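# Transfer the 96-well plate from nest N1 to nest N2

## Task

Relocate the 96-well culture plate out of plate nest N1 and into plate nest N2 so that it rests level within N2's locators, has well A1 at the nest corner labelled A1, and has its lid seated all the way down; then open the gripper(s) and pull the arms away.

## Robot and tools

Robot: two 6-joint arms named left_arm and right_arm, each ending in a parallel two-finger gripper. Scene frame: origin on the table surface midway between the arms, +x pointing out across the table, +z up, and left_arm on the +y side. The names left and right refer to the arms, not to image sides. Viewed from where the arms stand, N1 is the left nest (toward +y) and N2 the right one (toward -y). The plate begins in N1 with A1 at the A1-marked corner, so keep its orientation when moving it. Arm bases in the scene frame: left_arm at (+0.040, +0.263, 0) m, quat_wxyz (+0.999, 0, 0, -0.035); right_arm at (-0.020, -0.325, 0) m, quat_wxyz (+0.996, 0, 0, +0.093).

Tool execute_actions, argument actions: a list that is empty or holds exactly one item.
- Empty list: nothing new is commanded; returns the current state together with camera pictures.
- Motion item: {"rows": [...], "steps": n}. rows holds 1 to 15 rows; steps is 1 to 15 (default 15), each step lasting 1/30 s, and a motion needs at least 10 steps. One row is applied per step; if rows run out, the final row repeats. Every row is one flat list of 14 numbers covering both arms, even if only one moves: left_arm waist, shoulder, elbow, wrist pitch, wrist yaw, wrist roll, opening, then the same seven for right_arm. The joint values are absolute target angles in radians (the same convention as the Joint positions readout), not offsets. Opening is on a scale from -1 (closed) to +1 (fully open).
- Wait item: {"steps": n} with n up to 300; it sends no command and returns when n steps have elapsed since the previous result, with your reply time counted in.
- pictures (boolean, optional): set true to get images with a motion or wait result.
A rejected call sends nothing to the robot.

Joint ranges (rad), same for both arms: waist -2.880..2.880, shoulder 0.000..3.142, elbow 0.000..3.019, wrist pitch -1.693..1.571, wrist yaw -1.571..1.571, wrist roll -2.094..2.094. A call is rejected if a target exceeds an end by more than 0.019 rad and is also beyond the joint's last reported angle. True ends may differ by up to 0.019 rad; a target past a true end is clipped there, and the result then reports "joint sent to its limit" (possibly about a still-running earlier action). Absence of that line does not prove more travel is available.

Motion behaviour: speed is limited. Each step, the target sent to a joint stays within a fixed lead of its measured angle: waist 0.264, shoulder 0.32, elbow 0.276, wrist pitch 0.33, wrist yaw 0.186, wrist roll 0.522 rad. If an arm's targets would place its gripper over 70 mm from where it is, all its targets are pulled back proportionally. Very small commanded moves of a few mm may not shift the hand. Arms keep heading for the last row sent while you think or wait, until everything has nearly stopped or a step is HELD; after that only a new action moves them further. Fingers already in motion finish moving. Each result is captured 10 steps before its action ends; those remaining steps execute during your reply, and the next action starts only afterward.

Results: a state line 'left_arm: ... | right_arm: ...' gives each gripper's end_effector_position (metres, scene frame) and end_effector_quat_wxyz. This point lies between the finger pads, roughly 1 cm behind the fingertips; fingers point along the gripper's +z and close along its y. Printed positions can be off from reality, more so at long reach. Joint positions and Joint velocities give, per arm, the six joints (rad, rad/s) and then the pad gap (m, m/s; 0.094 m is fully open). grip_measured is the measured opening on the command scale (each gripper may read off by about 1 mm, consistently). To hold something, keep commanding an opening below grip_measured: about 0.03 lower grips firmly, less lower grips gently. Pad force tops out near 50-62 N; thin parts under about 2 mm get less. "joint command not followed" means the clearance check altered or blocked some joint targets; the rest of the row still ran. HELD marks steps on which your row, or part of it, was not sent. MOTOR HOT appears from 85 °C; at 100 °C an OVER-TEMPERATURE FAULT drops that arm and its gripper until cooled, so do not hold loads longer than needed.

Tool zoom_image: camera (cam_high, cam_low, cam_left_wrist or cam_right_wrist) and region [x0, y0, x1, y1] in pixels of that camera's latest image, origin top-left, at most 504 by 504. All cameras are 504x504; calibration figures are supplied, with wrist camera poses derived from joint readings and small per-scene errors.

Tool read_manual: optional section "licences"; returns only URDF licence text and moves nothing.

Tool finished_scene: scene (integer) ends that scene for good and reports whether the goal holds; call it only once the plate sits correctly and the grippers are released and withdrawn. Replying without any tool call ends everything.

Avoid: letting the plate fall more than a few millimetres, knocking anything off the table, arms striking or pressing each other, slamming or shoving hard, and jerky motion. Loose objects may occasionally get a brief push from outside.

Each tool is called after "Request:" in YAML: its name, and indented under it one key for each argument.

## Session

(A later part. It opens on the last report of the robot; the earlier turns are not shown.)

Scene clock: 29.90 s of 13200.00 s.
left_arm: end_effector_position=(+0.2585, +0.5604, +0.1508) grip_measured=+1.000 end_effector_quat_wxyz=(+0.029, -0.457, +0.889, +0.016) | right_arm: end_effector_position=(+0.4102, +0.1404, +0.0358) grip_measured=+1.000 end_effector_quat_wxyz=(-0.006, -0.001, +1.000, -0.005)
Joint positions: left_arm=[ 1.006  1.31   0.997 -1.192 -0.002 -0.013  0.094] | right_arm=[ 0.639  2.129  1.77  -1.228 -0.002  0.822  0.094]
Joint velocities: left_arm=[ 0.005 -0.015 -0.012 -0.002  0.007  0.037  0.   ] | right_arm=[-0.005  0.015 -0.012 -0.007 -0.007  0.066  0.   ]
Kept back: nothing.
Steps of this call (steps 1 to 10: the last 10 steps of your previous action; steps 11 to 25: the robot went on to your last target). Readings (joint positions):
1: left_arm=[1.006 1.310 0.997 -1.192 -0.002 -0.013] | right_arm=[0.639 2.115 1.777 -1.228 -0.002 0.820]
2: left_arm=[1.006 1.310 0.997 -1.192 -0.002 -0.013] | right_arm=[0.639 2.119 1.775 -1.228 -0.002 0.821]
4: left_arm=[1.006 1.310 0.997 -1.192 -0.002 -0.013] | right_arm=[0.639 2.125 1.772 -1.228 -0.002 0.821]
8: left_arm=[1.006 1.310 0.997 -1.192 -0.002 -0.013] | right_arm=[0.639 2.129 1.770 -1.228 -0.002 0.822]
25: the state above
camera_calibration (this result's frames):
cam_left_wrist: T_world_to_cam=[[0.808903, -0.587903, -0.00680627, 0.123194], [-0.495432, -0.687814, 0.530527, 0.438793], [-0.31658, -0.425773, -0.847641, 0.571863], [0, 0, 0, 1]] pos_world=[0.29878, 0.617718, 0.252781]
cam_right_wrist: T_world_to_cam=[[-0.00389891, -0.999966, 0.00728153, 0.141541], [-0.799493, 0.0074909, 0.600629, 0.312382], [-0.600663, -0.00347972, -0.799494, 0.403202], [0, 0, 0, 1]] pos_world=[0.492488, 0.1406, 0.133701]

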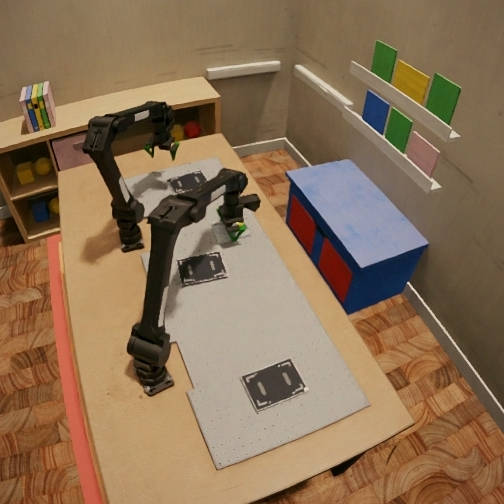

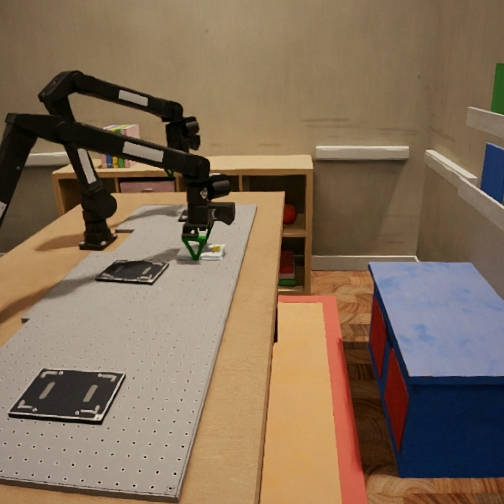

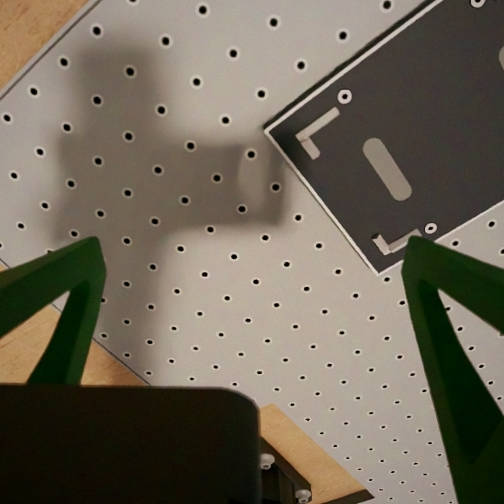

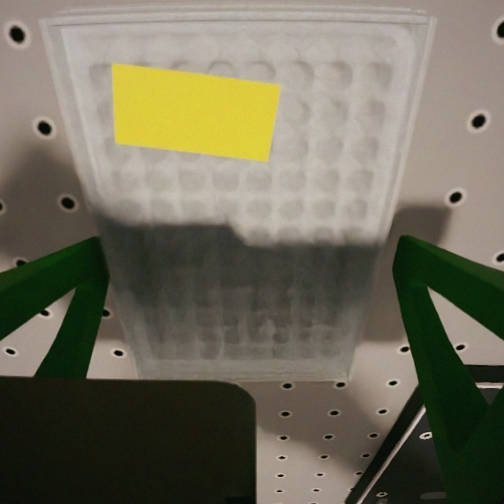

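Left finger is tight; extend the wrist outward first, then lower.

Request:
execute_actions:
  actions:
    - {"rows":[[1.0,1.3,1.03,-1.2,0,0,1,0.639,2.13,1.77,-1.19,0,0.835,1]],"steps":10}

Request:
execute_actions:
  actions:
    - {"rows":[[1.0,1.3,1.03,-1.2,0,0,1,0.639,2.185,1.77,-1.172,0,0.835,1]]}

Request:
execute_actions:
  actions:
    - {"steps":25}
  pictures: true

Scene clock: 30.30 s of 13200.00 s.
left_arm: end_effector_position=(+0.2585, +0.5604, +0.1508) grip_measured=+1.000 end_effector_quat_wxyz=(+0.029, -0.457, +0.889, +0.016) | right_arm: end_effector_position=(+0.4102, +0.1404, +0.0358) grip_measured=+1.000 end_effector_quat_wxyz=(-0.006, -0.001, +1.000, -0.005)
Joint positions: left_arm=[ 1.006  1.31   0.997 -1.192 -0.002 -0.013  0.094] | right_arm=[ 0.639  2.129  1.77  -1.228 -0.002  0.822  0.094]
Joint velocities: left_arm=[-0.015 -0.005  0.002  0.007 -0.066  0.022  0.   ] | right_arm=[-0.015 -0.005  0.012  0.002  0.081 -0.139  0.   ]
Kept back: the last 10 steps of this action.
Steps of this call (steps 1 to 12: the robot went on to your last target). Readings (joint positions):
1: left_arm=[1.006 1.310 0.997 -1.192 -0.002 -0.013] | right_arm=[0.639 2.129 1.770 -1.228 -0.002 0.822]
2: left_arm=[1.006 1.310 0.997 -1.192 -0.002 -0.013] | right_arm=[0.639 2.129 1.770 -1.228 -0.002 0.822]
4: left_arm=[1.006 1.310 0.997 -1.192 -0.002 -0.013] | right_arm=[0.639 2.129 1.770 -1.228 -0.002 0.822]
8: left_arm=[1.006 1.310 0.997 -1.192 -0.002 -0.013] | right_arm=[0.639 2.129 1.770 -1.228 -0.002 0.822]
12: the state above

Scene clock: 30.80 s of 13200.00 s.
left_arm: end_effector_position=(+0.2585, +0.5604, +0.1508) grip_measured=+1.000 end_effector_quat_wxyz=(+0.029, -0.457, +0.889, +0.016) | right_arm: end_effector_position=(+0.4168, +0.1473, +0.0283) grip_measured=+1.000 end_effector_quat_wxyz=(+0.005, -0.001, +1.000, +0.006)
Joint positions: left_arm=[ 1.006  1.31   0.997 -1.192 -0.002 -0.013  0.094] | right_arm=[ 0.639  2.141  1.77  -1.184 -0.001  0.823  0.094]
Joint velocities: left_arm=[-0.005 -0.005 -0.002 -0.007  0.007 -0.022  0.   ] | right_arm=[ 0.005 -0.015 -0.012 -0.002  0.066 -0.007  0.   ]
Steps of this call (steps 1 to 10: the last 10 steps of your previous action; steps 11 to 15: the first 5 steps of this action). Readings (joint positions):
11: left_arm=[1.006 1.310 0.997 -1.192 -0.002 -0.013] | right_arm=[0.639 2.130 1.770 -1.199 -0.002 0.822]
12: left_arm=[1.006 1.310 0.997 -1.192 -0.002 -0.013] | right_arm=[0.639 2.133 1.770 -1.193 -0.002 0.822]
14: left_arm=[1.006 1.310 0.997 -1.192 -0.002 -0.013] | right_arm=[0.639 2.140 1.770 -1.187 -0.002 0.823]
15: the state above

Scene clock: 31.63 s of 13200.00 s.
left_arm: end_effector_position=(+0.2585, +0.5604, +0.1508) grip_measured=+1.000 end_effector_quat_wxyz=(+0.029, -0.457, +0.889, +0.016) | right_arm: end_effector_position=(+0.4168, +0.1473, +0.0283) grip_measured=+1.000 end_effector_quat_wxyz=(+0.005, -0.000, +1.000, +0.006)
Joint positions: left_arm=[ 1.006  1.31   0.997 -1.192 -0.002 -0.013  0.094] | right_arm=[ 0.639  2.141  1.77  -1.184 -0.001  0.825  0.094]
Joint velocities: left_arm=[-0.005  0.015 -0.007 -0.017 -0.022 -0.007  0.   ] | right_arm=[-0.015  0.005 -0.007  0.027  0.022  0.007  0.   ]
Kept back: nothing.
Steps of this call (steps 1 to 10: the last 10 steps of your previous action; steps 11 to 15: the robot went on to your last target; steps 16 to 25: nothing new was sent). Readings (joint positions):
1: left_arm=[1.006 1.310 0.997 -1.192 -0.002 -0.013] | right_arm=[0.639 2.141 1.770 -1.184 -0.001 0.824]
2: left_arm=[1.006 1.310 0.997 -1.192 -0.002 -0.013] | right_arm=[0.639 2.141 1.770 -1.184 -0.001 0.824]
4: left_arm=[1.006 1.310 0.997 -1.192 -0.002 -0.013] | right_arm=[0.639 2.141 1.770 -1.184 -0.001 0.825]
8: left_arm=[1.006 1.310 0.997 -1.192 -0.002 -0.013] | right_arm=[0.639 2.141 1.770 -1.184 -0.001 0.825]
25: the state above
All arms were judged still, so your last target was given up. Only a new action makes them travel on or press farther. Fingers that are still opening or closing keep moving.
camera_calibration (this result's frames):
cam_left_wrist: T_world_to_cam=[[0.808903, -0.587903, -0.00680627, 0.123194], [-0.495432, -0.687814, 0.530527, 0.438793], [-0.31658, -0.425773, -0.847641, 0.571863], [0, 0, 0, 1]] pos_world=[0.29878, 0.617718, 0.252781]
cam_right_wrist: T_world_to_cam=[[-0.00648369, -0.999866, -0.0150311, 0.150153], [-0.812544, -0.00349367, 0.58289, 0.329681], [-0.582864, 0.0159927, -0.812412, 0.391233], [0, 0, 0, 1]] pos_world=[0.496889, 0.145028, 0.127932]

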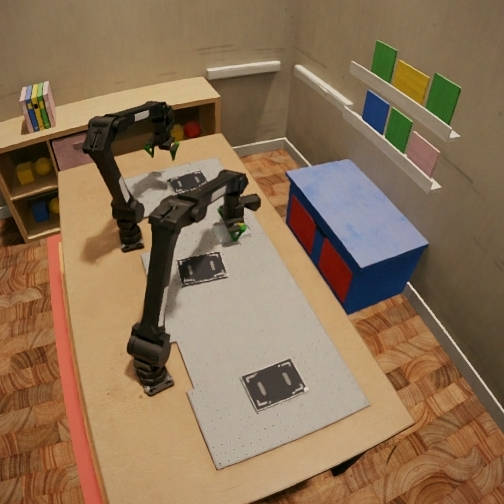

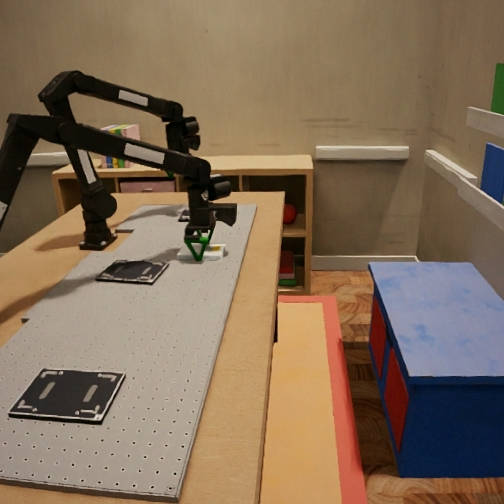

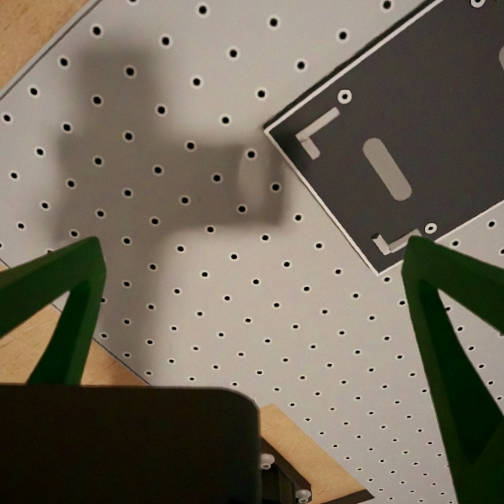

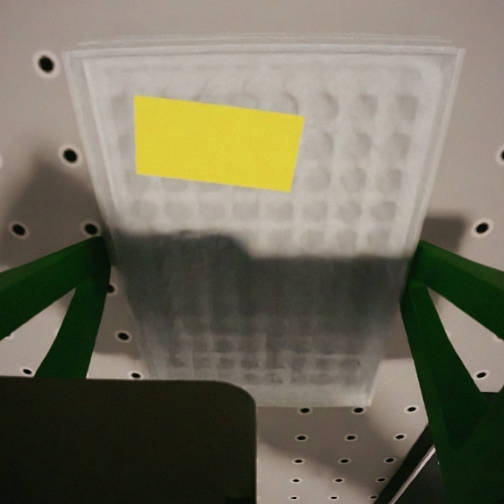

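Request:
execute_actions:
  actions:
    - {"rows":[[1.0,1.3,1.03,-1.2,0,0,1,0.639,2.175,1.77,-1.215,0,0.825,1]]}

Request:
execute_actions:
  actions:
    - {"rows":[[1.0,1.3,1.03,-1.2,0,0,1,0.639,2.165,1.77,-1.2,0,0.825,0.775]]}

Request:
execute_actions:
  actions:
    - {"steps":15}
  pictures: true

Request:
zoom_image:
  camera: "cam_low"
  region: [160, 220, 240, 275]

Scene clock: 32.43 s of 13200.00 s.
left_arm: end_effector_position=(+0.2585, +0.5604, +0.1508) grip_measured=+1.000 end_effector_quat_wxyz=(+0.029, -0.457, +0.889, +0.016) | right_arm: end_effector_position=(+0.4146, +0.1447, +0.0283) grip_measured=+1.000 end_effector_quat_wxyz=(+0.001, -0.000, +1.000, +0.001)
Joint positions: left_arm=[ 1.006  1.31   0.997 -1.192 -0.002 -0.013  0.094] | right_arm=[ 0.639  2.141  1.77  -1.198 -0.     0.825  0.094]
Joint velocities: left_arm=[-0.005 -0.005  0.002 -0.002 -0.037 -0.022  0.   ] | right_arm=[-0.005 -0.005  0.017 -0.046 -0.022  0.007  0.   ]
Steps of this call (steps 1 to 19: nothing new was sent; steps 20 to 24: the first 5 steps of this action). Readings (joint positions):
20: left_arm=[1.006 1.310 0.997 -1.192 -0.002 -0.013] | right_arm=[0.639 2.141 1.770 -1.187 -0.001 0.825]
21: left_arm=[1.006 1.310 0.997 -1.192 -0.002 -0.013] | right_arm=[0.639 2.141 1.770 -1.191 -0.001 0.825]
23: left_arm=[1.006 1.310 0.997 -1.192 -0.002 -0.013] | right_arm=[0.639 2.141 1.770 -1.197 -0.000 0.825]
24: the state above

Scene clock: 32.93 s of 13200.00 s.
left_arm: end_effector_position=(+0.2585, +0.5604, +0.1508) grip_measured=+1.000 end_effector_quat_wxyz=(+0.029, -0.457, +0.889, +0.016) | right_arm: end_effector_position=(+0.4146, +0.1439, +0.0283) grip_measured=+0.793 end_effector_quat_wxyz=(+0.001, -0.000, +1.000, -0.001)
Joint positions: left_arm=[ 1.006  1.31   0.997 -1.192 -0.002 -0.013  0.094] | right_arm=[ 0.639  2.141  1.77  -1.2    0.003  0.825  0.084]
Joint velocities: left_arm=[-0.015  0.005  0.002  0.007 -0.095 -0.037  0.   ] | right_arm=[-0.015 -0.005 -0.007  0.012 -0.022 -0.051  0.001]
Steps of this call (steps 1 to 10: the last 10 steps of your previous action; steps 11 to 15: the first 5 steps of this action). Readings (joint positions):
11: left_arm=[1.006 1.310 0.997 -1.192 -0.002 -0.013] | right_arm=[0.639 2.141 1.770 -1.200 0.001 0.825]
12: left_arm=[1.006 1.310 0.997 -1.192 -0.002 -0.013] | right_arm=[0.639 2.141 1.770 -1.200 0.003 0.825]
14: left_arm=[1.006 1.310 0.997 -1.192 -0.002 -0.013] | right_arm=[0.639 2.141 1.770 -1.200 0.003 0.825]
15: the state above

Scene clock: 33.43 s of 13200.00 s.
left_arm: end_effector_position=(+0.2585, +0.5604, +0.1508) grip_measured=+1.000 end_effector_quat_wxyz=(+0.029, -0.457, +0.889, +0.016) | right_arm: end_effector_position=(+0.4146, +0.1439, +0.0283) grip_measured=+0.793 end_effector_quat_wxyz=(+0.001, -0.000, +1.000, -0.001)
Joint positions: left_arm=[ 1.006  1.31   0.997 -1.192 -0.002 -0.013  0.094] | right_arm=[ 0.639  2.141  1.77  -1.2    0.003  0.825  0.084]
Joint velocities: left_arm=[-0.015 -0.015  0.002  0.002  0.022 -0.066  0.   ] | right_arm=[ 0.005 -0.015 -0.022 -0.002 -0.037 -0.007  0.   ]
Kept back: nothing.
Steps of this call (steps 1 to 10: the last 10 steps of your previous action; steps 11 to 15: the robot went on to your last target). Readings (joint positions):
1: left_arm=[1.006 1.310 0.997 -1.192 -0.002 -0.013] | right_arm=[0.639 2.141 1.770 -1.200 0.003 0.825]
2: left_arm=[1.006 1.310 0.997 -1.192 -0.002 -0.013] | right_arm=[0.639 2.141 1.770 -1.200 0.003 0.825]
4: left_arm=[1.006 1.310 0.997 -1.192 -0.002 -0.013] | right_arm=[0.639 2.141 1.770 -1.200 0.003 0.825]
8: left_arm=[1.006 1.310 0.997 -1.192 -0.002 -0.013] | right_arm=[0.639 2.141 1.770 -1.200 0.003 0.825]
15: the state above
All arms were judged still, so your last target was given up. Only a new action makes them travel on or press farther. Fingers that are still opening or closing keep moving.
camera_calibration (this result's frames):
cam_left_wrist: T_world_to_cam=[[0.808903, -0.587903, -0.00680627, 0.123194], [-0.495432, -0.687814, 0.530527, 0.438793], [-0.31658, -0.425773, -0.847641, 0.571863], [0, 0, 0, 1]] pos_world=[0.29878, 0.617718, 0.252781]
cam_right_wrist: T_world_to_cam=[[-0.00657544, -0.999978, -0.000621421, 0.146447], [-0.807814, 0.00494557, 0.589417, 0.324543], [-0.589401, 0.00437767, -0.807829, 0.394241], [0, 0, 0, 1]] pos_world=[0.495499, 0.143113, 0.127279]

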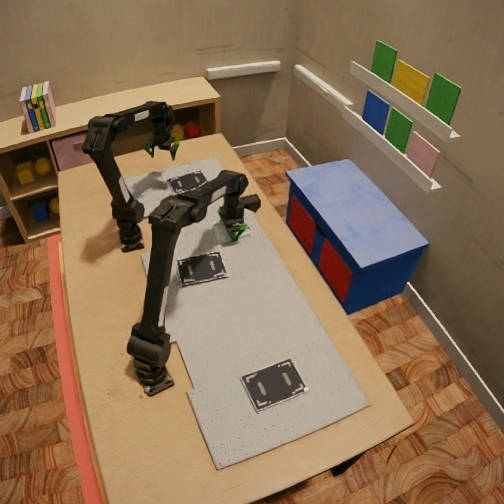

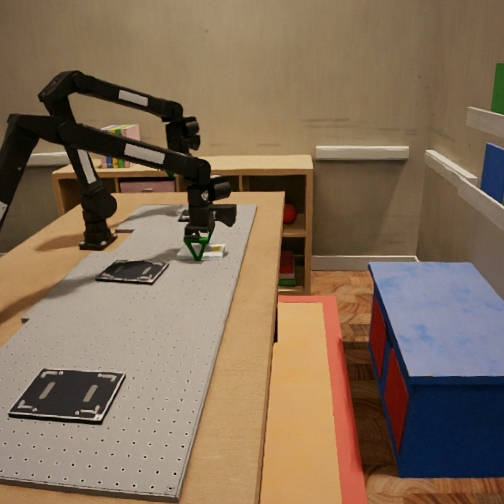

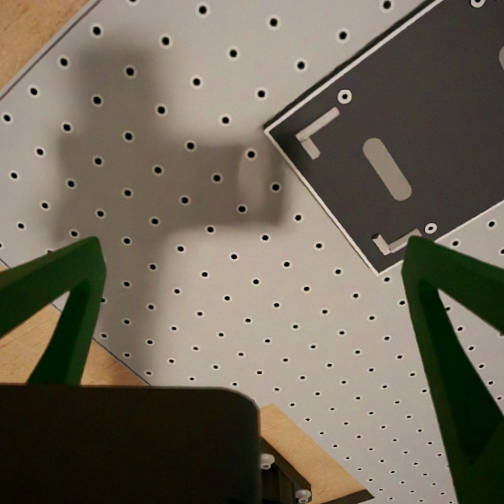

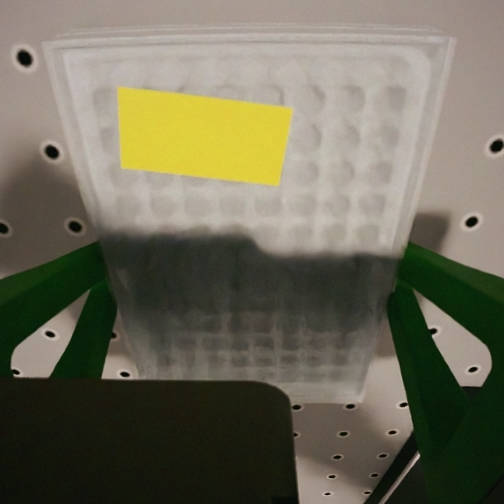

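Region (160, 220, 240, 275) of cam_low's 504x504 image, scaled by 6.300, with more detail than that image has; it fills the top 346 rows of this view, and the rest is white.

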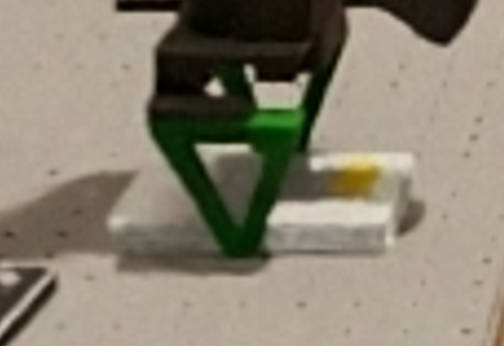

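Request:
execute_actions:
  actions:
    - {"rows":[[1.0,1.3,1.03,-1.2,0,0,1,0.639,2.1,1.77,-1.24,0,0.825,0.76],[1.0,1.3,1.03,-1.2,0,0,1,0.639,2.07,1.77,-1.27,0,0.825,0.76],[1.0,1.3,1.03,-1.2,0,0,1,0.639,2.04,1.77,-1.3,0,0.825,0.76],[1.0,1.3,1.03,-1.2,0,0,1,0.639,2.01,1.77,-1.33,0,0.825,0.76],[1.0,1.3,1.03,-1.2,0,0,1,0.639,1.98,1.77,-1.36,0,0.825,0.76]]}

Request:
execute_actions:
  actions:
    - {"steps":15}
  pictures: true

Scene clock: 34.87 s of 13200.00 s.
left_arm: end_effector_position=(+0.2585, +0.5604, +0.1508) grip_measured=+1.000 end_effector_quat_wxyz=(+0.029, -0.457, +0.889, +0.016) | right_arm: end_effector_position=(+0.3989, +0.1270, +0.0512) grip_measured=+0.791 end_effector_quat_wxyz=(-0.019, -0.000, +1.000, -0.022)
Joint positions: left_arm=[ 1.006  1.31   0.997 -1.192 -0.002 -0.013  0.094] | right_arm=[ 0.639  2.096  1.756 -1.289  0.003  0.825  0.084]
Joint velocities: left_arm=[ 0.005  0.015 -0.012  0.002 -0.022  0.051  0.   ] | right_arm=[ 0.005 -0.542 -0.125 -0.696  0.022 -0.066  0.   ]
Steps of this call (steps 1 to 38: nothing new was sent; steps 39 to 43: the first 5 steps of this action). Readings (joint positions):
39: left_arm=[1.006 1.310 0.997 -1.192 -0.002 -0.013] | right_arm=[0.639 2.138 1.770 -1.204 0.003 0.825]
40: left_arm=[1.006 1.310 0.997 -1.192 -0.002 -0.013] | right_arm=[0.639 2.134 1.768 -1.218 0.003 0.825]
42: left_arm=[1.006 1.310 0.997 -1.192 -0.002 -0.013] | right_arm=[0.639 2.113 1.761 -1.265 0.003 0.825]
43: the state above

Scene clock: 35.37 s of 13200.00 s.
left_arm: end_effector_position=(+0.2585, +0.5604, +0.1508) grip_measured=+1.000 end_effector_quat_wxyz=(+0.029, -0.457, +0.889, +0.016) | right_arm: end_effector_position=(+0.3918, +0.1193, +0.1337) grip_measured=+0.791 end_effector_quat_wxyz=(+0.008, -0.000, +1.000, +0.006)
Joint positions: left_arm=[ 1.006  1.31   0.997 -1.192 -0.002 -0.013  0.094] | right_arm=[ 0.639  1.955  1.753 -1.349  0.003  0.825  0.084]
Joint velocities: left_arm=[-0.005  0.005 -0.007  0.022 -0.022  0.066  0.   ] | right_arm=[-0.005  0.093  0.017 -0.007  0.037 -0.022 -0.   ]
Kept back: nothing.
Steps of this call (steps 1 to 10: the last 10 steps of your previous action; steps 11 to 15: the robot went on to your last target). Readings (joint positions):
1: left_arm=[1.006 1.310 0.997 -1.192 -0.002 -0.013] | right_arm=[0.639 2.077 1.754 -1.311 0.003 0.825]
2: left_arm=[1.006 1.310 0.997 -1.192 -0.002 -0.013] | right_arm=[0.639 2.055 1.753 -1.327 0.003 0.825]
4: left_arm=[1.006 1.310 0.997 -1.192 -0.002 -0.013] | right_arm=[0.639 2.011 1.753 -1.342 0.003 0.825]
8: left_arm=[1.006 1.310 0.997 -1.192 -0.002 -0.013] | right_arm=[0.639 1.950 1.753 -1.348 0.003 0.825]
15: the state above
camera_calibration (this result's frames):
cam_left_wrist: T_world_to_cam=[[0.808903, -0.587903, -0.00680627, 0.123194], [-0.495432, -0.687814, 0.530527, 0.438793], [-0.31658, -0.425773, -0.847641, 0.571863], [0, 0, 0, 1]] pos_world=[0.29878, 0.617718, 0.252781]
cam_right_wrist: T_world_to_cam=[[-0.00646443, -0.999858, -0.0155621, 0.123667], [-0.815824, -0.0037261, 0.578288, 0.249784], [-0.578264, 0.0164343, -0.815684, 0.461378], [0, 0, 0, 1]] pos_world=[0.471378, 0.116998, 0.233816]

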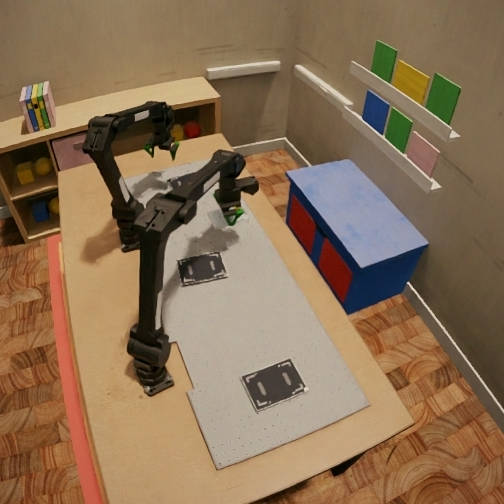

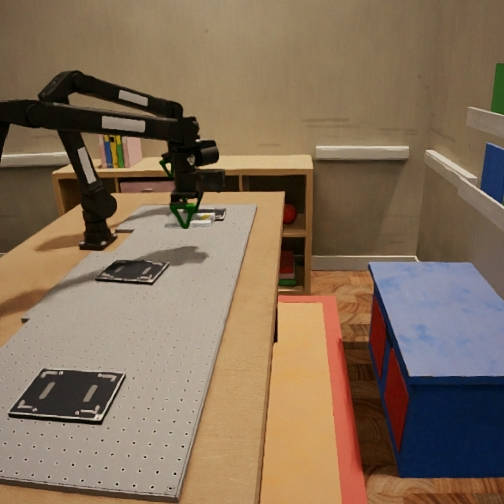

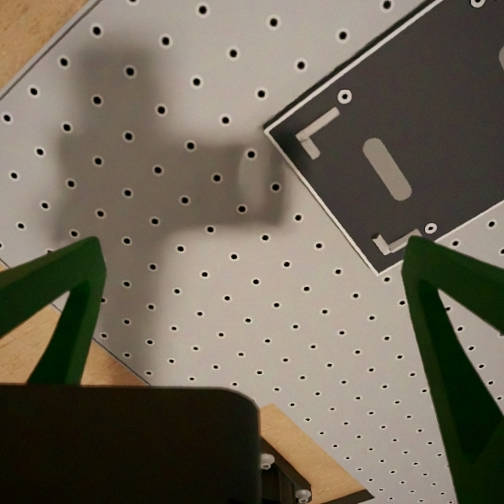

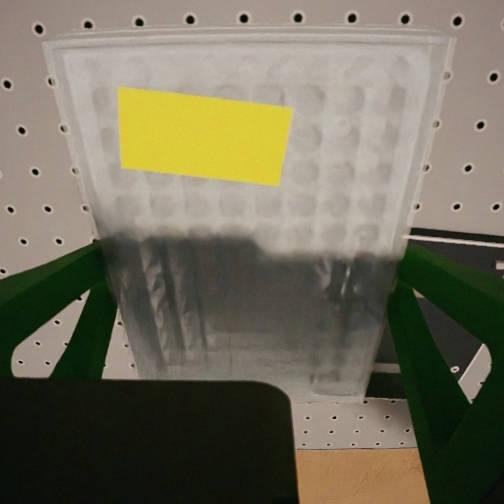

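Staged waypoints to keep height.

Request:
execute_actions:
  actions:
    - {"rows":[[1.0,1.3,1.03,-1.2,0,0,1,0.3,1.75,1.5,-1.32,0,0.45,0.76]]}

Request:
execute_actions:
  actions:
    - {"rows":[[1.0,1.3,1.03,-1.2,0,0,1,-0.1,1.55,1.22,-1.24,0,0.0,0.76]]}

Request:
execute_actions:
  actions:
    - {"rows":[[1.0,1.3,1.03,-1.2,0,0,1,-0.655,1.38,1.0,-1.19,0,-0.515,0.76]]}

Request:
execute_actions:
  actions:
    - {"steps":35}

Request:
execute_actions:
  actions:
    - {"rows":[[1.0,1.3,1.03,-1.2,0,0,1,-0.66,1.40,0.96,-1.15,0,-0.515,0.76],[1.0,1.3,1.03,-1.2,0,0,1,-0.66,1.41,0.93,-1.11,0,-0.515,0.76],[1.0,1.3,1.03,-1.2,0,0,1,-0.66,1.42,0.9,-1.06,0,-0.515,0.76],[1.0,1.3,1.03,-1.2,0,0,1,-0.66,1.435,0.878,-1.01,0,-0.515,0.76]]}

Request:
execute_actions:
  actions:
    - {"steps":25}
  pictures: true

Scene clock: 36.53 s of 13200.00 s.
left_arm: end_effector_position=(+0.2585, +0.5604, +0.1508) grip_measured=+1.000 end_effector_quat_wxyz=(+0.029, -0.457, +0.889, +0.016) | right_arm: end_effector_position=(+0.3870, +0.0616, +0.1238) grip_measured=+0.791 end_effector_quat_wxyz=(-0.013, -0.027, +0.999, -0.011)
Joint positions: left_arm=[ 1.006  1.31   0.997 -1.192 -0.002 -0.013  0.094] | right_arm=[ 0.575  1.879  1.61  -1.336 -0.001  0.706  0.084]
Joint velocities: left_arm=[-0.005 -0.005 -0.012 -0.027  0.051 -0.022  0.   ] | right_arm=[-0.718 -0.513 -0.74  -0.002 -0.022 -0.637 -0.001]
Steps of this call (steps 1 to 15: the robot went on to your last target; steps 16 to 30: nothing new was sent; steps 31 to 35: the first 5 steps of this action). Readings (joint positions):
31: left_arm=[1.006 1.310 0.997 -1.192 -0.002 -0.013] | right_arm=[0.634 1.954 1.739 -1.343 0.001 0.802]
32: left_arm=[1.006 1.310 0.997 -1.192 -0.002 -0.013] | right_arm=[0.627 1.937 1.707 -1.336 -0.000 0.776]
34: left_arm=[1.006 1.310 0.997 -1.192 -0.002 -0.013] | right_arm=[0.597 1.897 1.639 -1.336 -0.001 0.728]
35: the state above

Scene clock: 37.03 s of 13200.00 s.
left_arm: end_effector_position=(+0.2585, +0.5604, +0.1508) grip_measured=+1.000 end_effector_quat_wxyz=(+0.029, -0.457, +0.889, +0.016) | right_arm: end_effector_position=(+0.4332, -0.1762, +0.1413) grip_measured=+0.791 end_effector_quat_wxyz=(-0.010, +0.002, +1.000, -0.003)
Joint positions: left_arm=[ 1.006  1.31   0.997 -1.192 -0.002 -0.013  0.094] | right_arm=[ 0.133  1.647  1.338 -1.284 -0.     0.323  0.084]
Joint velocities: left_arm=[-0.005 -0.005 -0.007 -0.007  0.022 -0.022  0.   ] | right_arm=[-1.099 -0.62  -0.916  0.11   0.007 -0.842 -0.001]
Steps of this call (steps 1 to 10: the last 10 steps of your previous action; steps 11 to 15: the first 5 steps of this action). Readings (joint positions):
11: left_arm=[1.006 1.310 0.997 -1.192 -0.002 -0.013] | right_arm=[0.242 1.744 1.487 -1.319 0.002 0.472]
12: left_arm=[1.006 1.310 0.997 -1.192 -0.002 -0.013] | right_arm=[0.224 1.721 1.451 -1.301 0.000 0.431]
14: left_arm=[1.006 1.310 0.997 -1.192 -0.002 -0.013] | right_arm=[0.168 1.670 1.372 -1.287 -0.000 0.357]
15: the state above

Scene clock: 37.53 s of 13200.00 s.
left_arm: end_effector_position=(+0.2585, +0.5604, +0.1508) grip_measured=+1.000 end_effector_quat_wxyz=(+0.029, -0.457, +0.889, +0.016) | right_arm: end_effector_position=(+0.3711, -0.3541, +0.1241) grip_measured=+0.791 end_effector_quat_wxyz=(-0.017, -0.056, +0.998, +0.004)
Joint positions: left_arm=[ 1.006  1.31   0.997 -1.192 -0.002 -0.013  0.094] | right_arm=[-0.261  1.459  1.071 -1.218 -0.004 -0.187  0.084]
Joint velocities: left_arm=[-0.005  0.005  0.012 -0.012 -0.051  0.022  0.   ] | right_arm=[-1.382 -0.62  -0.794  0.017 -0.037 -1.326  0.   ]
Steps of this call (steps 1 to 10: the last 10 steps of your previous action; steps 11 to 15: the first 5 steps of this action). Readings (joint positions):
11: left_arm=[1.006 1.310 0.997 -1.192 -0.002 -0.013] | right_arm=[-0.146 1.547 1.204 -1.242 -0.000 0.010]
12: left_arm=[1.006 1.310 0.997 -1.192 -0.002 -0.013] | right_arm=[-0.157 1.529 1.173 -1.226 -0.004 -0.044]
14: left_arm=[1.006 1.310 0.997 -1.192 -0.002 -0.013] | right_arm=[-0.217 1.482 1.102 -1.218 -0.004 -0.142]
15: the state above

Scene clock: 38.70 s of 13200.00 s.
left_arm: end_effector_position=(+0.2585, +0.5604, +0.1508) grip_measured=+1.000 end_effector_quat_wxyz=(+0.029, -0.457, +0.889, +0.016) | right_arm: end_effector_position=(+0.3080, -0.4960, +0.1255) grip_measured=+0.791 end_effector_quat_wxyz=(-0.008, -0.012, +1.000, +0.003)
Joint positions: left_arm=[ 1.006  1.31   0.997 -1.192 -0.002 -0.013  0.094] | right_arm=[-0.664  1.389  1.002 -1.2    0.003 -0.502  0.084]
Joint velocities: left_arm=[-0.015  0.005 -0.007  0.002 -0.007 -0.022  0.   ] | right_arm=[ 0.005  0.005 -0.012 -0.017 -0.037 -0.022 -0.001]
Kept back: nothing.
Steps of this call (steps 1 to 10: the last 10 steps of your previous action; steps 11 to 35: the robot went on to your last target). Readings (joint positions):
1: left_arm=[1.006 1.310 0.997 -1.192 -0.002 -0.013] | right_arm=[-0.311 1.441 1.047 -1.217 -0.004 -0.228]
2: left_arm=[1.006 1.310 0.997 -1.192 -0.002 -0.013] | right_arm=[-0.368 1.426 1.029 -1.217 -0.004 -0.265]
4: left_arm=[1.006 1.310 0.997 -1.192 -0.002 -0.013] | right_arm=[-0.492 1.406 1.012 -1.214 -0.004 -0.329]
8: left_arm=[1.006 1.310 0.997 -1.192 -0.002 -0.013] | right_arm=[-0.686 1.392 1.007 -1.200 0.006 -0.428]
35: the state above

Scene clock: 38.87 s of 13200.00 s.
left_arm: end_effector_position=(+0.2585, +0.5604, +0.1508) grip_measured=+1.000 end_effector_quat_wxyz=(+0.029, -0.457, +0.889, +0.016) | right_arm: end_effector_position=(+0.3064, -0.4951, +0.0931) grip_measured=+0.791 end_effector_quat_wxyz=(+0.011, -0.012, +1.000, -0.007)
Joint positions: left_arm=[ 1.006  1.31   0.997 -1.192 -0.002 -0.013  0.094] | right_arm=[-0.664  1.396  0.916 -1.065  0.003 -0.502  0.084]
Joint velocities: left_arm=[-0.005  0.005  0.002 -0.017 -0.066 -0.125  0.   ] | right_arm=[-0.005  0.23  -0.667  0.72  -0.051  0.066  0.001]
Steps of this call (steps 1 to 5: the first 5 steps of this action). Readings (joint positions):
1: left_arm=[1.006 1.310 0.997 -1.192 -0.002 -0.013] | right_arm=[-0.664 1.389 0.997 -1.191 0.003 -0.502]
2: left_arm=[1.006 1.310 0.997 -1.192 -0.002 -0.013] | right_arm=[-0.664 1.389 0.985 -1.169 0.003 -0.502]
4: left_arm=[1.006 1.310 0.997 -1.192 -0.002 -0.013] | right_arm=[-0.664 1.391 0.940 -1.097 0.003 -0.502]
5: the state above

Scene clock: 39.70 s of 13200.00 s.
left_arm: end_effector_position=(+0.2585, +0.5604, +0.1508) grip_measured=+1.000 end_effector_quat_wxyz=(+0.029, -0.457, +0.889, +0.016) | right_arm: end_effector_position=(+0.2942, -0.4888, +0.0621) grip_measured=+0.791 end_effector_quat_wxyz=(-0.011, -0.012, +1.000, +0.004)
Joint positions: left_arm=[ 1.006  1.31   0.997 -1.192 -0.002 -0.013  0.094] | right_arm=[-0.664  1.438  0.865 -1.022  0.003 -0.502  0.084]
Joint velocities: left_arm=[-0.005  0.005  0.007  0.002 -0.007  0.007  0.   ] | right_arm=[-0.005 -0.024  0.007  0.007 -0.022 -0.095 -0.001]
Kept back: nothing.
Steps of this call (steps 1 to 10: the last 10 steps of your previous action; steps 11 to 25: the robot went on to your last target). Readings (joint positions):
1: left_arm=[1.006 1.310 0.997 -1.192 -0.002 -0.013] | right_arm=[-0.664 1.405 0.896 -1.047 0.003 -0.502]
2: left_arm=[1.006 1.310 0.997 -1.192 -0.002 -0.013] | right_arm=[-0.664 1.415 0.882 -1.039 0.003 -0.502]
4: left_arm=[1.006 1.310 0.997 -1.192 -0.002 -0.013] | right_arm=[-0.664 1.432 0.867 -1.032 0.003 -0.502]
8: left_arm=[1.006 1.310 0.997 -1.192 -0.002 -0.013] | right_arm=[-0.664 1.438 0.865 -1.023 0.003 -0.502]
25: the state above
camera_calibration (this result's frames):
cam_left_wrist: T_world_to_cam=[[0.808903, -0.587903, -0.00680627, 0.123194], [-0.495432, -0.687814, 0.530527, 0.438793], [-0.31658, -0.425773, -0.847641, 0.571863], [0, 0, 0, 1]] pos_world=[0.29878, 0.617718, 0.252781]
cam_right_wrist: T_world_to_cam=[[0.0169446, -0.999789, -0.0115927, -0.493199], [-0.793614, -0.0205011, 0.608077, 0.192672], [-0.608186, -0.00110347, -0.793794, 0.355374], [0, 0, 0, 1]] pos_world=[0.377397, -0.488753, 0.159217]

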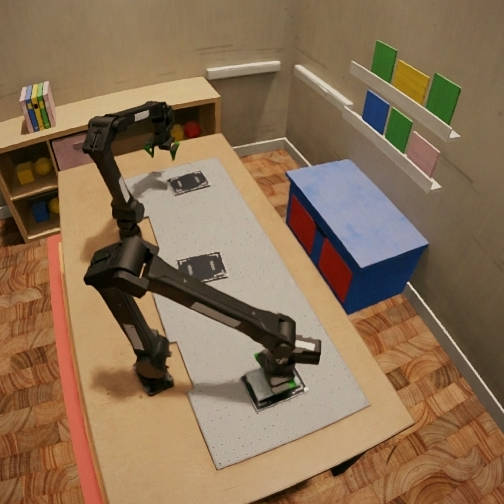

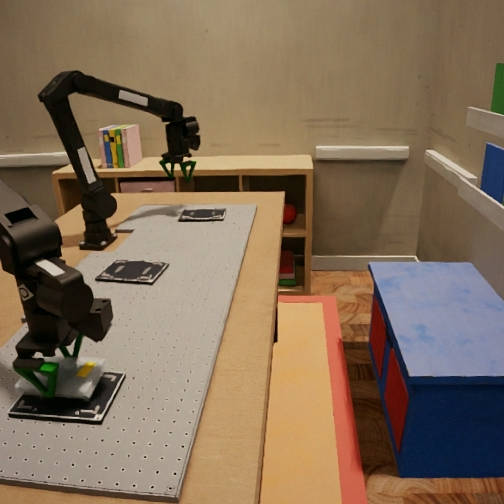

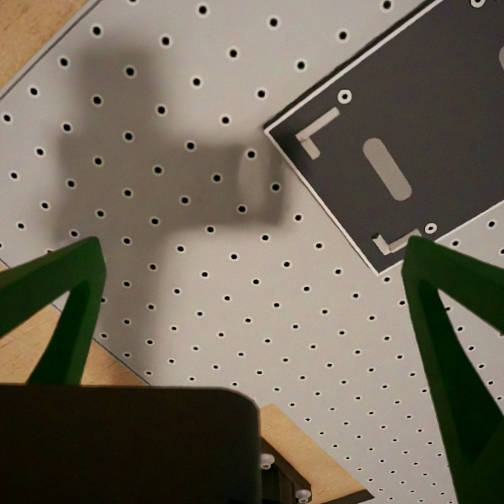

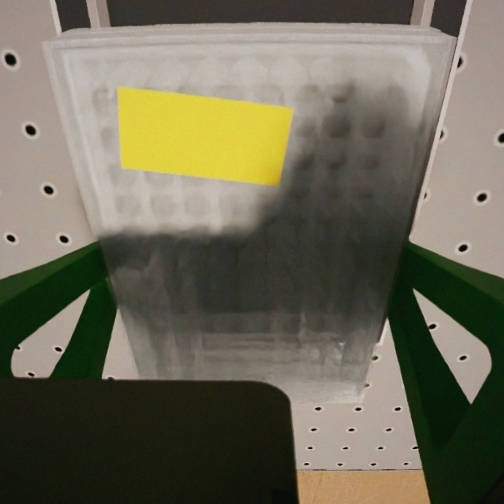

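Request:
execute_actions:
  actions:
    - {"rows":[[1.0,1.3,1.03,-1.2,0,0,1,-0.66,1.47,0.878,-0.97,0,-0.515,0.76]]}

Request:
execute_actions:
  actions:
    - {"steps":20}
  pictures: true

Request:
zoom_image:
  camera: "cam_low"
  region: [0, 340, 140, 430]

Scene clock: 40.30 s of 13200.00 s.
left_arm: end_effector_position=(+0.2585, +0.5604, +0.1508) grip_measured=+1.000 end_effector_quat_wxyz=(+0.029, -0.457, +0.889, +0.016) | right_arm: end_effector_position=(+0.3012, -0.4924, +0.0573) grip_measured=+0.791 end_effector_quat_wxyz=(-0.001, -0.012, +1.000, -0.001)
Joint positions: left_arm=[ 1.006  1.31   0.997 -1.192 -0.002 -0.013  0.094] | right_arm=[-0.664  1.452  0.865 -0.985  0.003 -0.502  0.084]
Joint velocities: left_arm=[ 0.005 -0.005  0.007 -0.007 -0.022  0.022  0.   ] | right_arm=[ 0.005  0.083  0.017  0.042  0.007  0.007 -0.   ]
Steps of this call (steps 1 to 13: the robot went on to your last target; steps 14 to 18: the first 5 steps of this action). Readings (joint positions):
14: left_arm=[1.006 1.310 0.997 -1.192 -0.002 -0.013] | right_arm=[-0.664 1.438 0.865 -1.015 0.003 -0.502]
15: left_arm=[1.006 1.310 0.997 -1.192 -0.002 -0.013] | right_arm=[-0.664 1.441 0.865 -1.004 0.003 -0.502]
17: left_arm=[1.006 1.310 0.997 -1.192 -0.002 -0.013] | right_arm=[-0.664 1.448 0.865 -0.988 0.003 -0.502]
18: the state above

Scene clock: 40.97 s of 13200.00 s.
left_arm: end_effector_position=(+0.2585, +0.5604, +0.1508) grip_measured=+1.000 end_effector_quat_wxyz=(+0.029, -0.457, +0.889, +0.016) | right_arm: end_effector_position=(+0.3014, -0.4926, +0.0554) grip_measured=+0.791 end_effector_quat_wxyz=(-0.002, -0.012, +1.000, -0.000)
Joint positions: left_arm=[ 1.006  1.31   0.997 -1.192 -0.002 -0.013  0.094] | right_arm=[-0.664  1.457  0.865 -0.983  0.003 -0.502  0.084]
Joint velocities: left_arm=[ 0.005 -0.005 -0.007 -0.017  0.037 -0.007  0.   ] | right_arm=[-0.005  0.015 -0.012  0.012 -0.095 -0.007 -0.   ]
Kept back: nothing.
Steps of this call (steps 1 to 10: the last 10 steps of your previous action; steps 11 to 15: the robot went on to your last target; steps 16 to 20: nothing new was sent). Readings (joint positions):
1: left_arm=[1.006 1.310 0.997 -1.192 -0.002 -0.013] | right_arm=[-0.664 1.455 0.865 -0.983 0.003 -0.502]
2: left_arm=[1.006 1.310 0.997 -1.192 -0.002 -0.013] | right_arm=[-0.664 1.456 0.865 -0.983 0.003 -0.502]
4: left_arm=[1.006 1.310 0.997 -1.192 -0.002 -0.013] | right_arm=[-0.664 1.457 0.865 -0.983 0.003 -0.502]
8: left_arm=[1.006 1.310 0.997 -1.192 -0.002 -0.013] | right_arm=[-0.664 1.457 0.865 -0.983 0.003 -0.502]
20: the state above
All arms were judged still, so your last target was given up. Only a new action makes them travel on or press farther. Fingers that are still opening or closing keep moving.
camera_calibration (this result's frames):
cam_left_wrist: T_world_to_cam=[[0.808903, -0.587903, -0.00680627, 0.123194], [-0.495432, -0.687814, 0.530527, 0.438793], [-0.31658, -0.425773, -0.847641, 0.571863], [0, 0, 0, 1]] pos_world=[0.29878, 0.617718, 0.252781]
cam_right_wrist: T_world_to_cam=[[0.0174464, -0.999845, -0.00235146, -0.497848], [-0.803994, -0.015427, 0.594437, 0.208799], [-0.594381, -0.00848026, -0.804139, 0.347256], [0, 0, 0, 1]] pos_world=[0.382961, -0.491605, 0.153954]

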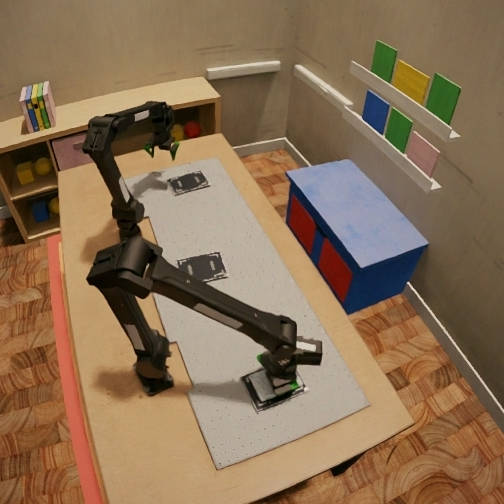

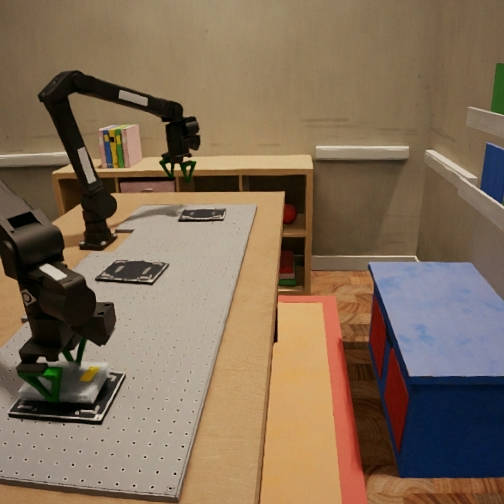

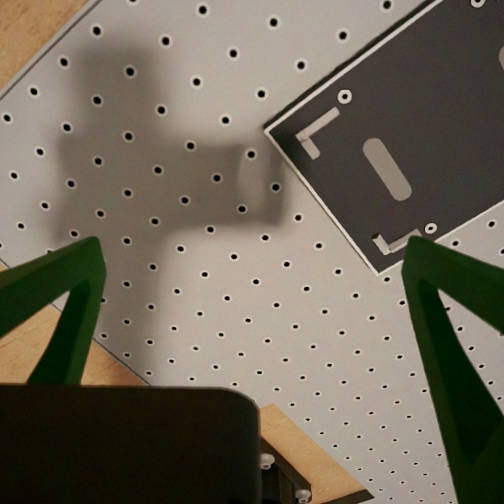

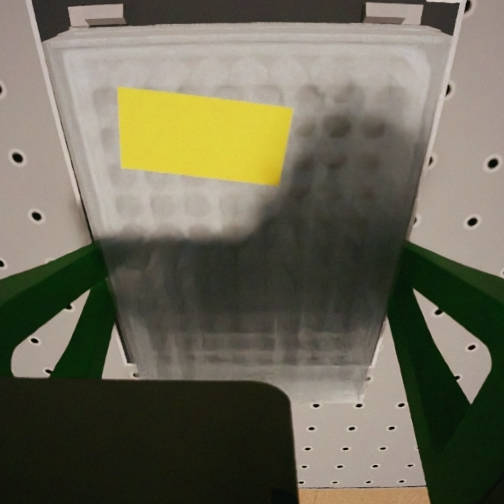

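Region (0, 340, 140, 430) of cam_low's 504x504 image, scaled by 3.600, with more detail than that image has; it fills the top 324 rows of this view, and the rest is white.

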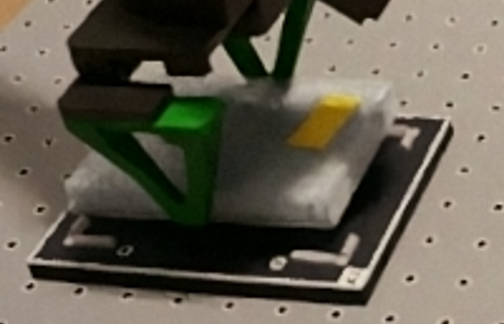

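Request:
execute_actions:
  actions:
    - {"rows":[[1.0,1.3,1.03,-1.2,0,0,1,-0.648,1.483,0.85,-0.948,0,-0.502,0.76]]}

Request:
execute_actions:
  actions:
    - {"steps":20}
  pictures: true

Request:
zoom_image:
  camera: "cam_low"
  region: [0, 340, 140, 430]

Scene clock: 41.83 s of 13200.00 s.
left_arm: end_effector_position=(+0.2585, +0.5604, +0.1508) grip_measured=+1.000 end_effector_quat_wxyz=(+0.029, -0.457, +0.889, +0.016) | right_arm: end_effector_position=(+0.3013, -0.4925, +0.0496) grip_measured=+0.791 end_effector_quat_wxyz=(-0.001, -0.012, +1.000, -0.001)
Joint positions: left_arm=[ 1.006  1.31   0.997 -1.192 -0.002 -0.013  0.094] | right_arm=[-0.664  1.465  0.855 -0.962  0.003 -0.502  0.084]
Joint velocities: left_arm=[ 0.005 -0.005 -0.012 -0.007 -0.007  0.022  0.   ] | right_arm=[-0.005  0.063 -0.037  0.012  0.066 -0.095  0.   ]
Steps of this call (steps 1 to 21: nothing new was sent; steps 22 to 26: the first 5 steps of this action). Readings (joint positions):
22: left_arm=[1.006 1.310 0.997 -1.192 -0.002 -0.013] | right_arm=[-0.664 1.458 0.864 -0.978 0.003 -0.502]
23: left_arm=[1.006 1.310 0.997 -1.192 -0.002 -0.013] | right_arm=[-0.664 1.458 0.861 -0.970 0.003 -0.502]
25: left_arm=[1.006 1.310 0.997 -1.192 -0.002 -0.013] | right_arm=[-0.664 1.463 0.857 -0.963 0.003 -0.502]
26: the state above

Scene clock: 42.50 s of 13200.00 s.
left_arm: end_effector_position=(+0.2585, +0.5604, +0.1508) grip_measured=+1.000 end_effector_quat_wxyz=(+0.029, -0.457, +0.889, +0.016) | right_arm: end_effector_position=(+0.2996, -0.4916, +0.0467) grip_measured=+0.791 end_effector_quat_wxyz=(-0.004, -0.012, +1.000, +0.001)
Joint positions: left_arm=[ 1.006  1.31   0.997 -1.192 -0.002 -0.013  0.094] | right_arm=[-0.664  1.47   0.851 -0.96   0.003 -0.502  0.084]
Joint velocities: left_arm=[-0.005  0.005  0.002  0.007  0.007  0.037  0.   ] | right_arm=[ 0.005  0.005 -0.007 -0.022  0.051 -0.037 -0.   ]
Kept back: nothing.
Steps of this call (steps 1 to 10: the last 10 steps of your previous action; steps 11 to 15: the robot went on to your last target; steps 16 to 20: nothing new was sent). Readings (joint positions):
1: left_arm=[1.006 1.310 0.997 -1.192 -0.002 -0.013] | right_arm=[-0.664 1.467 0.853 -0.961 0.003 -0.502]
2: left_arm=[1.006 1.310 0.997 -1.192 -0.002 -0.013] | right_arm=[-0.664 1.468 0.852 -0.961 0.003 -0.502]
4: left_arm=[1.006 1.310 0.997 -1.192 -0.002 -0.013] | right_arm=[-0.664 1.470 0.851 -0.961 0.003 -0.502]
8: left_arm=[1.006 1.310 0.997 -1.192 -0.002 -0.013] | right_arm=[-0.664 1.470 0.851 -0.960 0.003 -0.502]
20: the state above
All arms were judged still, so your last target was given up. Only a new action makes them travel on or press farther. Fingers that are still opening or closing keep moving.
camera_calibration (this result's frames):
cam_left_wrist: T_world_to_cam=[[0.808903, -0.587903, -0.00680627, 0.123194], [-0.495432, -0.687814, 0.530527, 0.438793], [-0.31658, -0.425773, -0.847641, 0.571863], [0, 0, 0, 1]] pos_world=[0.29878, 0.617718, 0.252781]
cam_right_wrist: T_world_to_cam=[[0.017434, -0.999839, -0.00434666, -0.496815], [-0.801774, -0.0165775, 0.597398, 0.211196], [-0.597373, -0.00692997, -0.801933, 0.340749], [0, 0, 0, 1]] pos_world=[0.381547, -0.490872, 0.144931]

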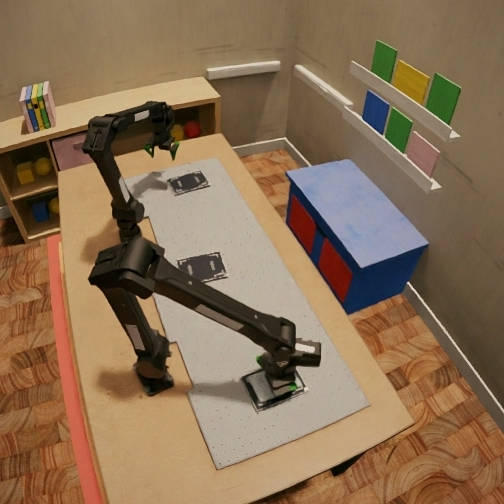

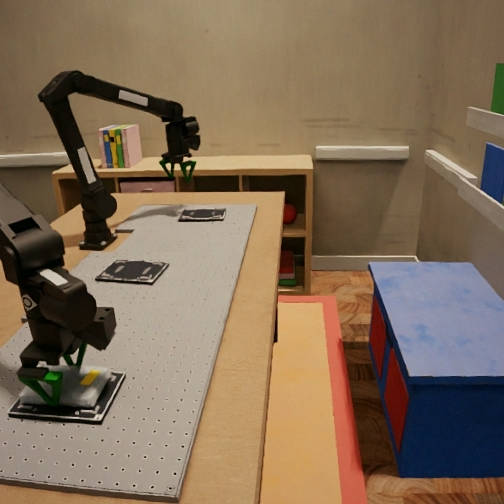

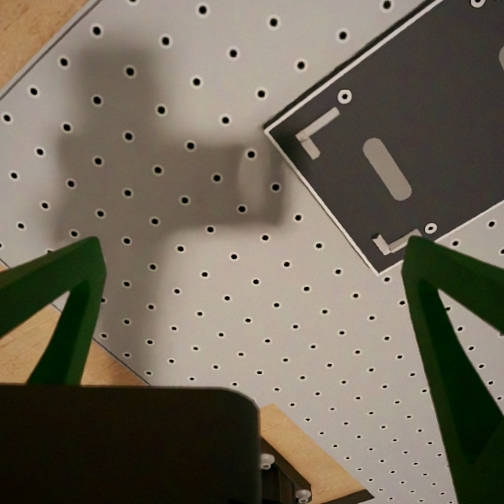

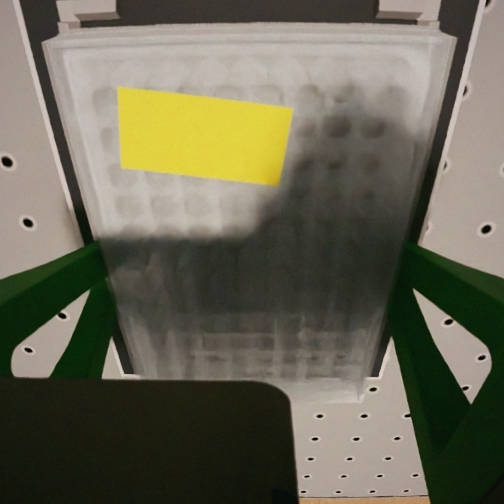

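Region (0, 340, 140, 430) of cam_low's 504x504 image, scaled by 3.600, with more detail than that image has; it fills the top 324 rows of this view, and the rest is white.

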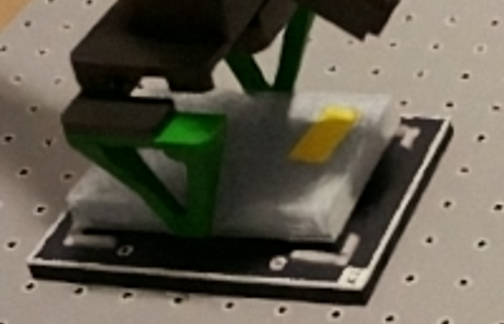

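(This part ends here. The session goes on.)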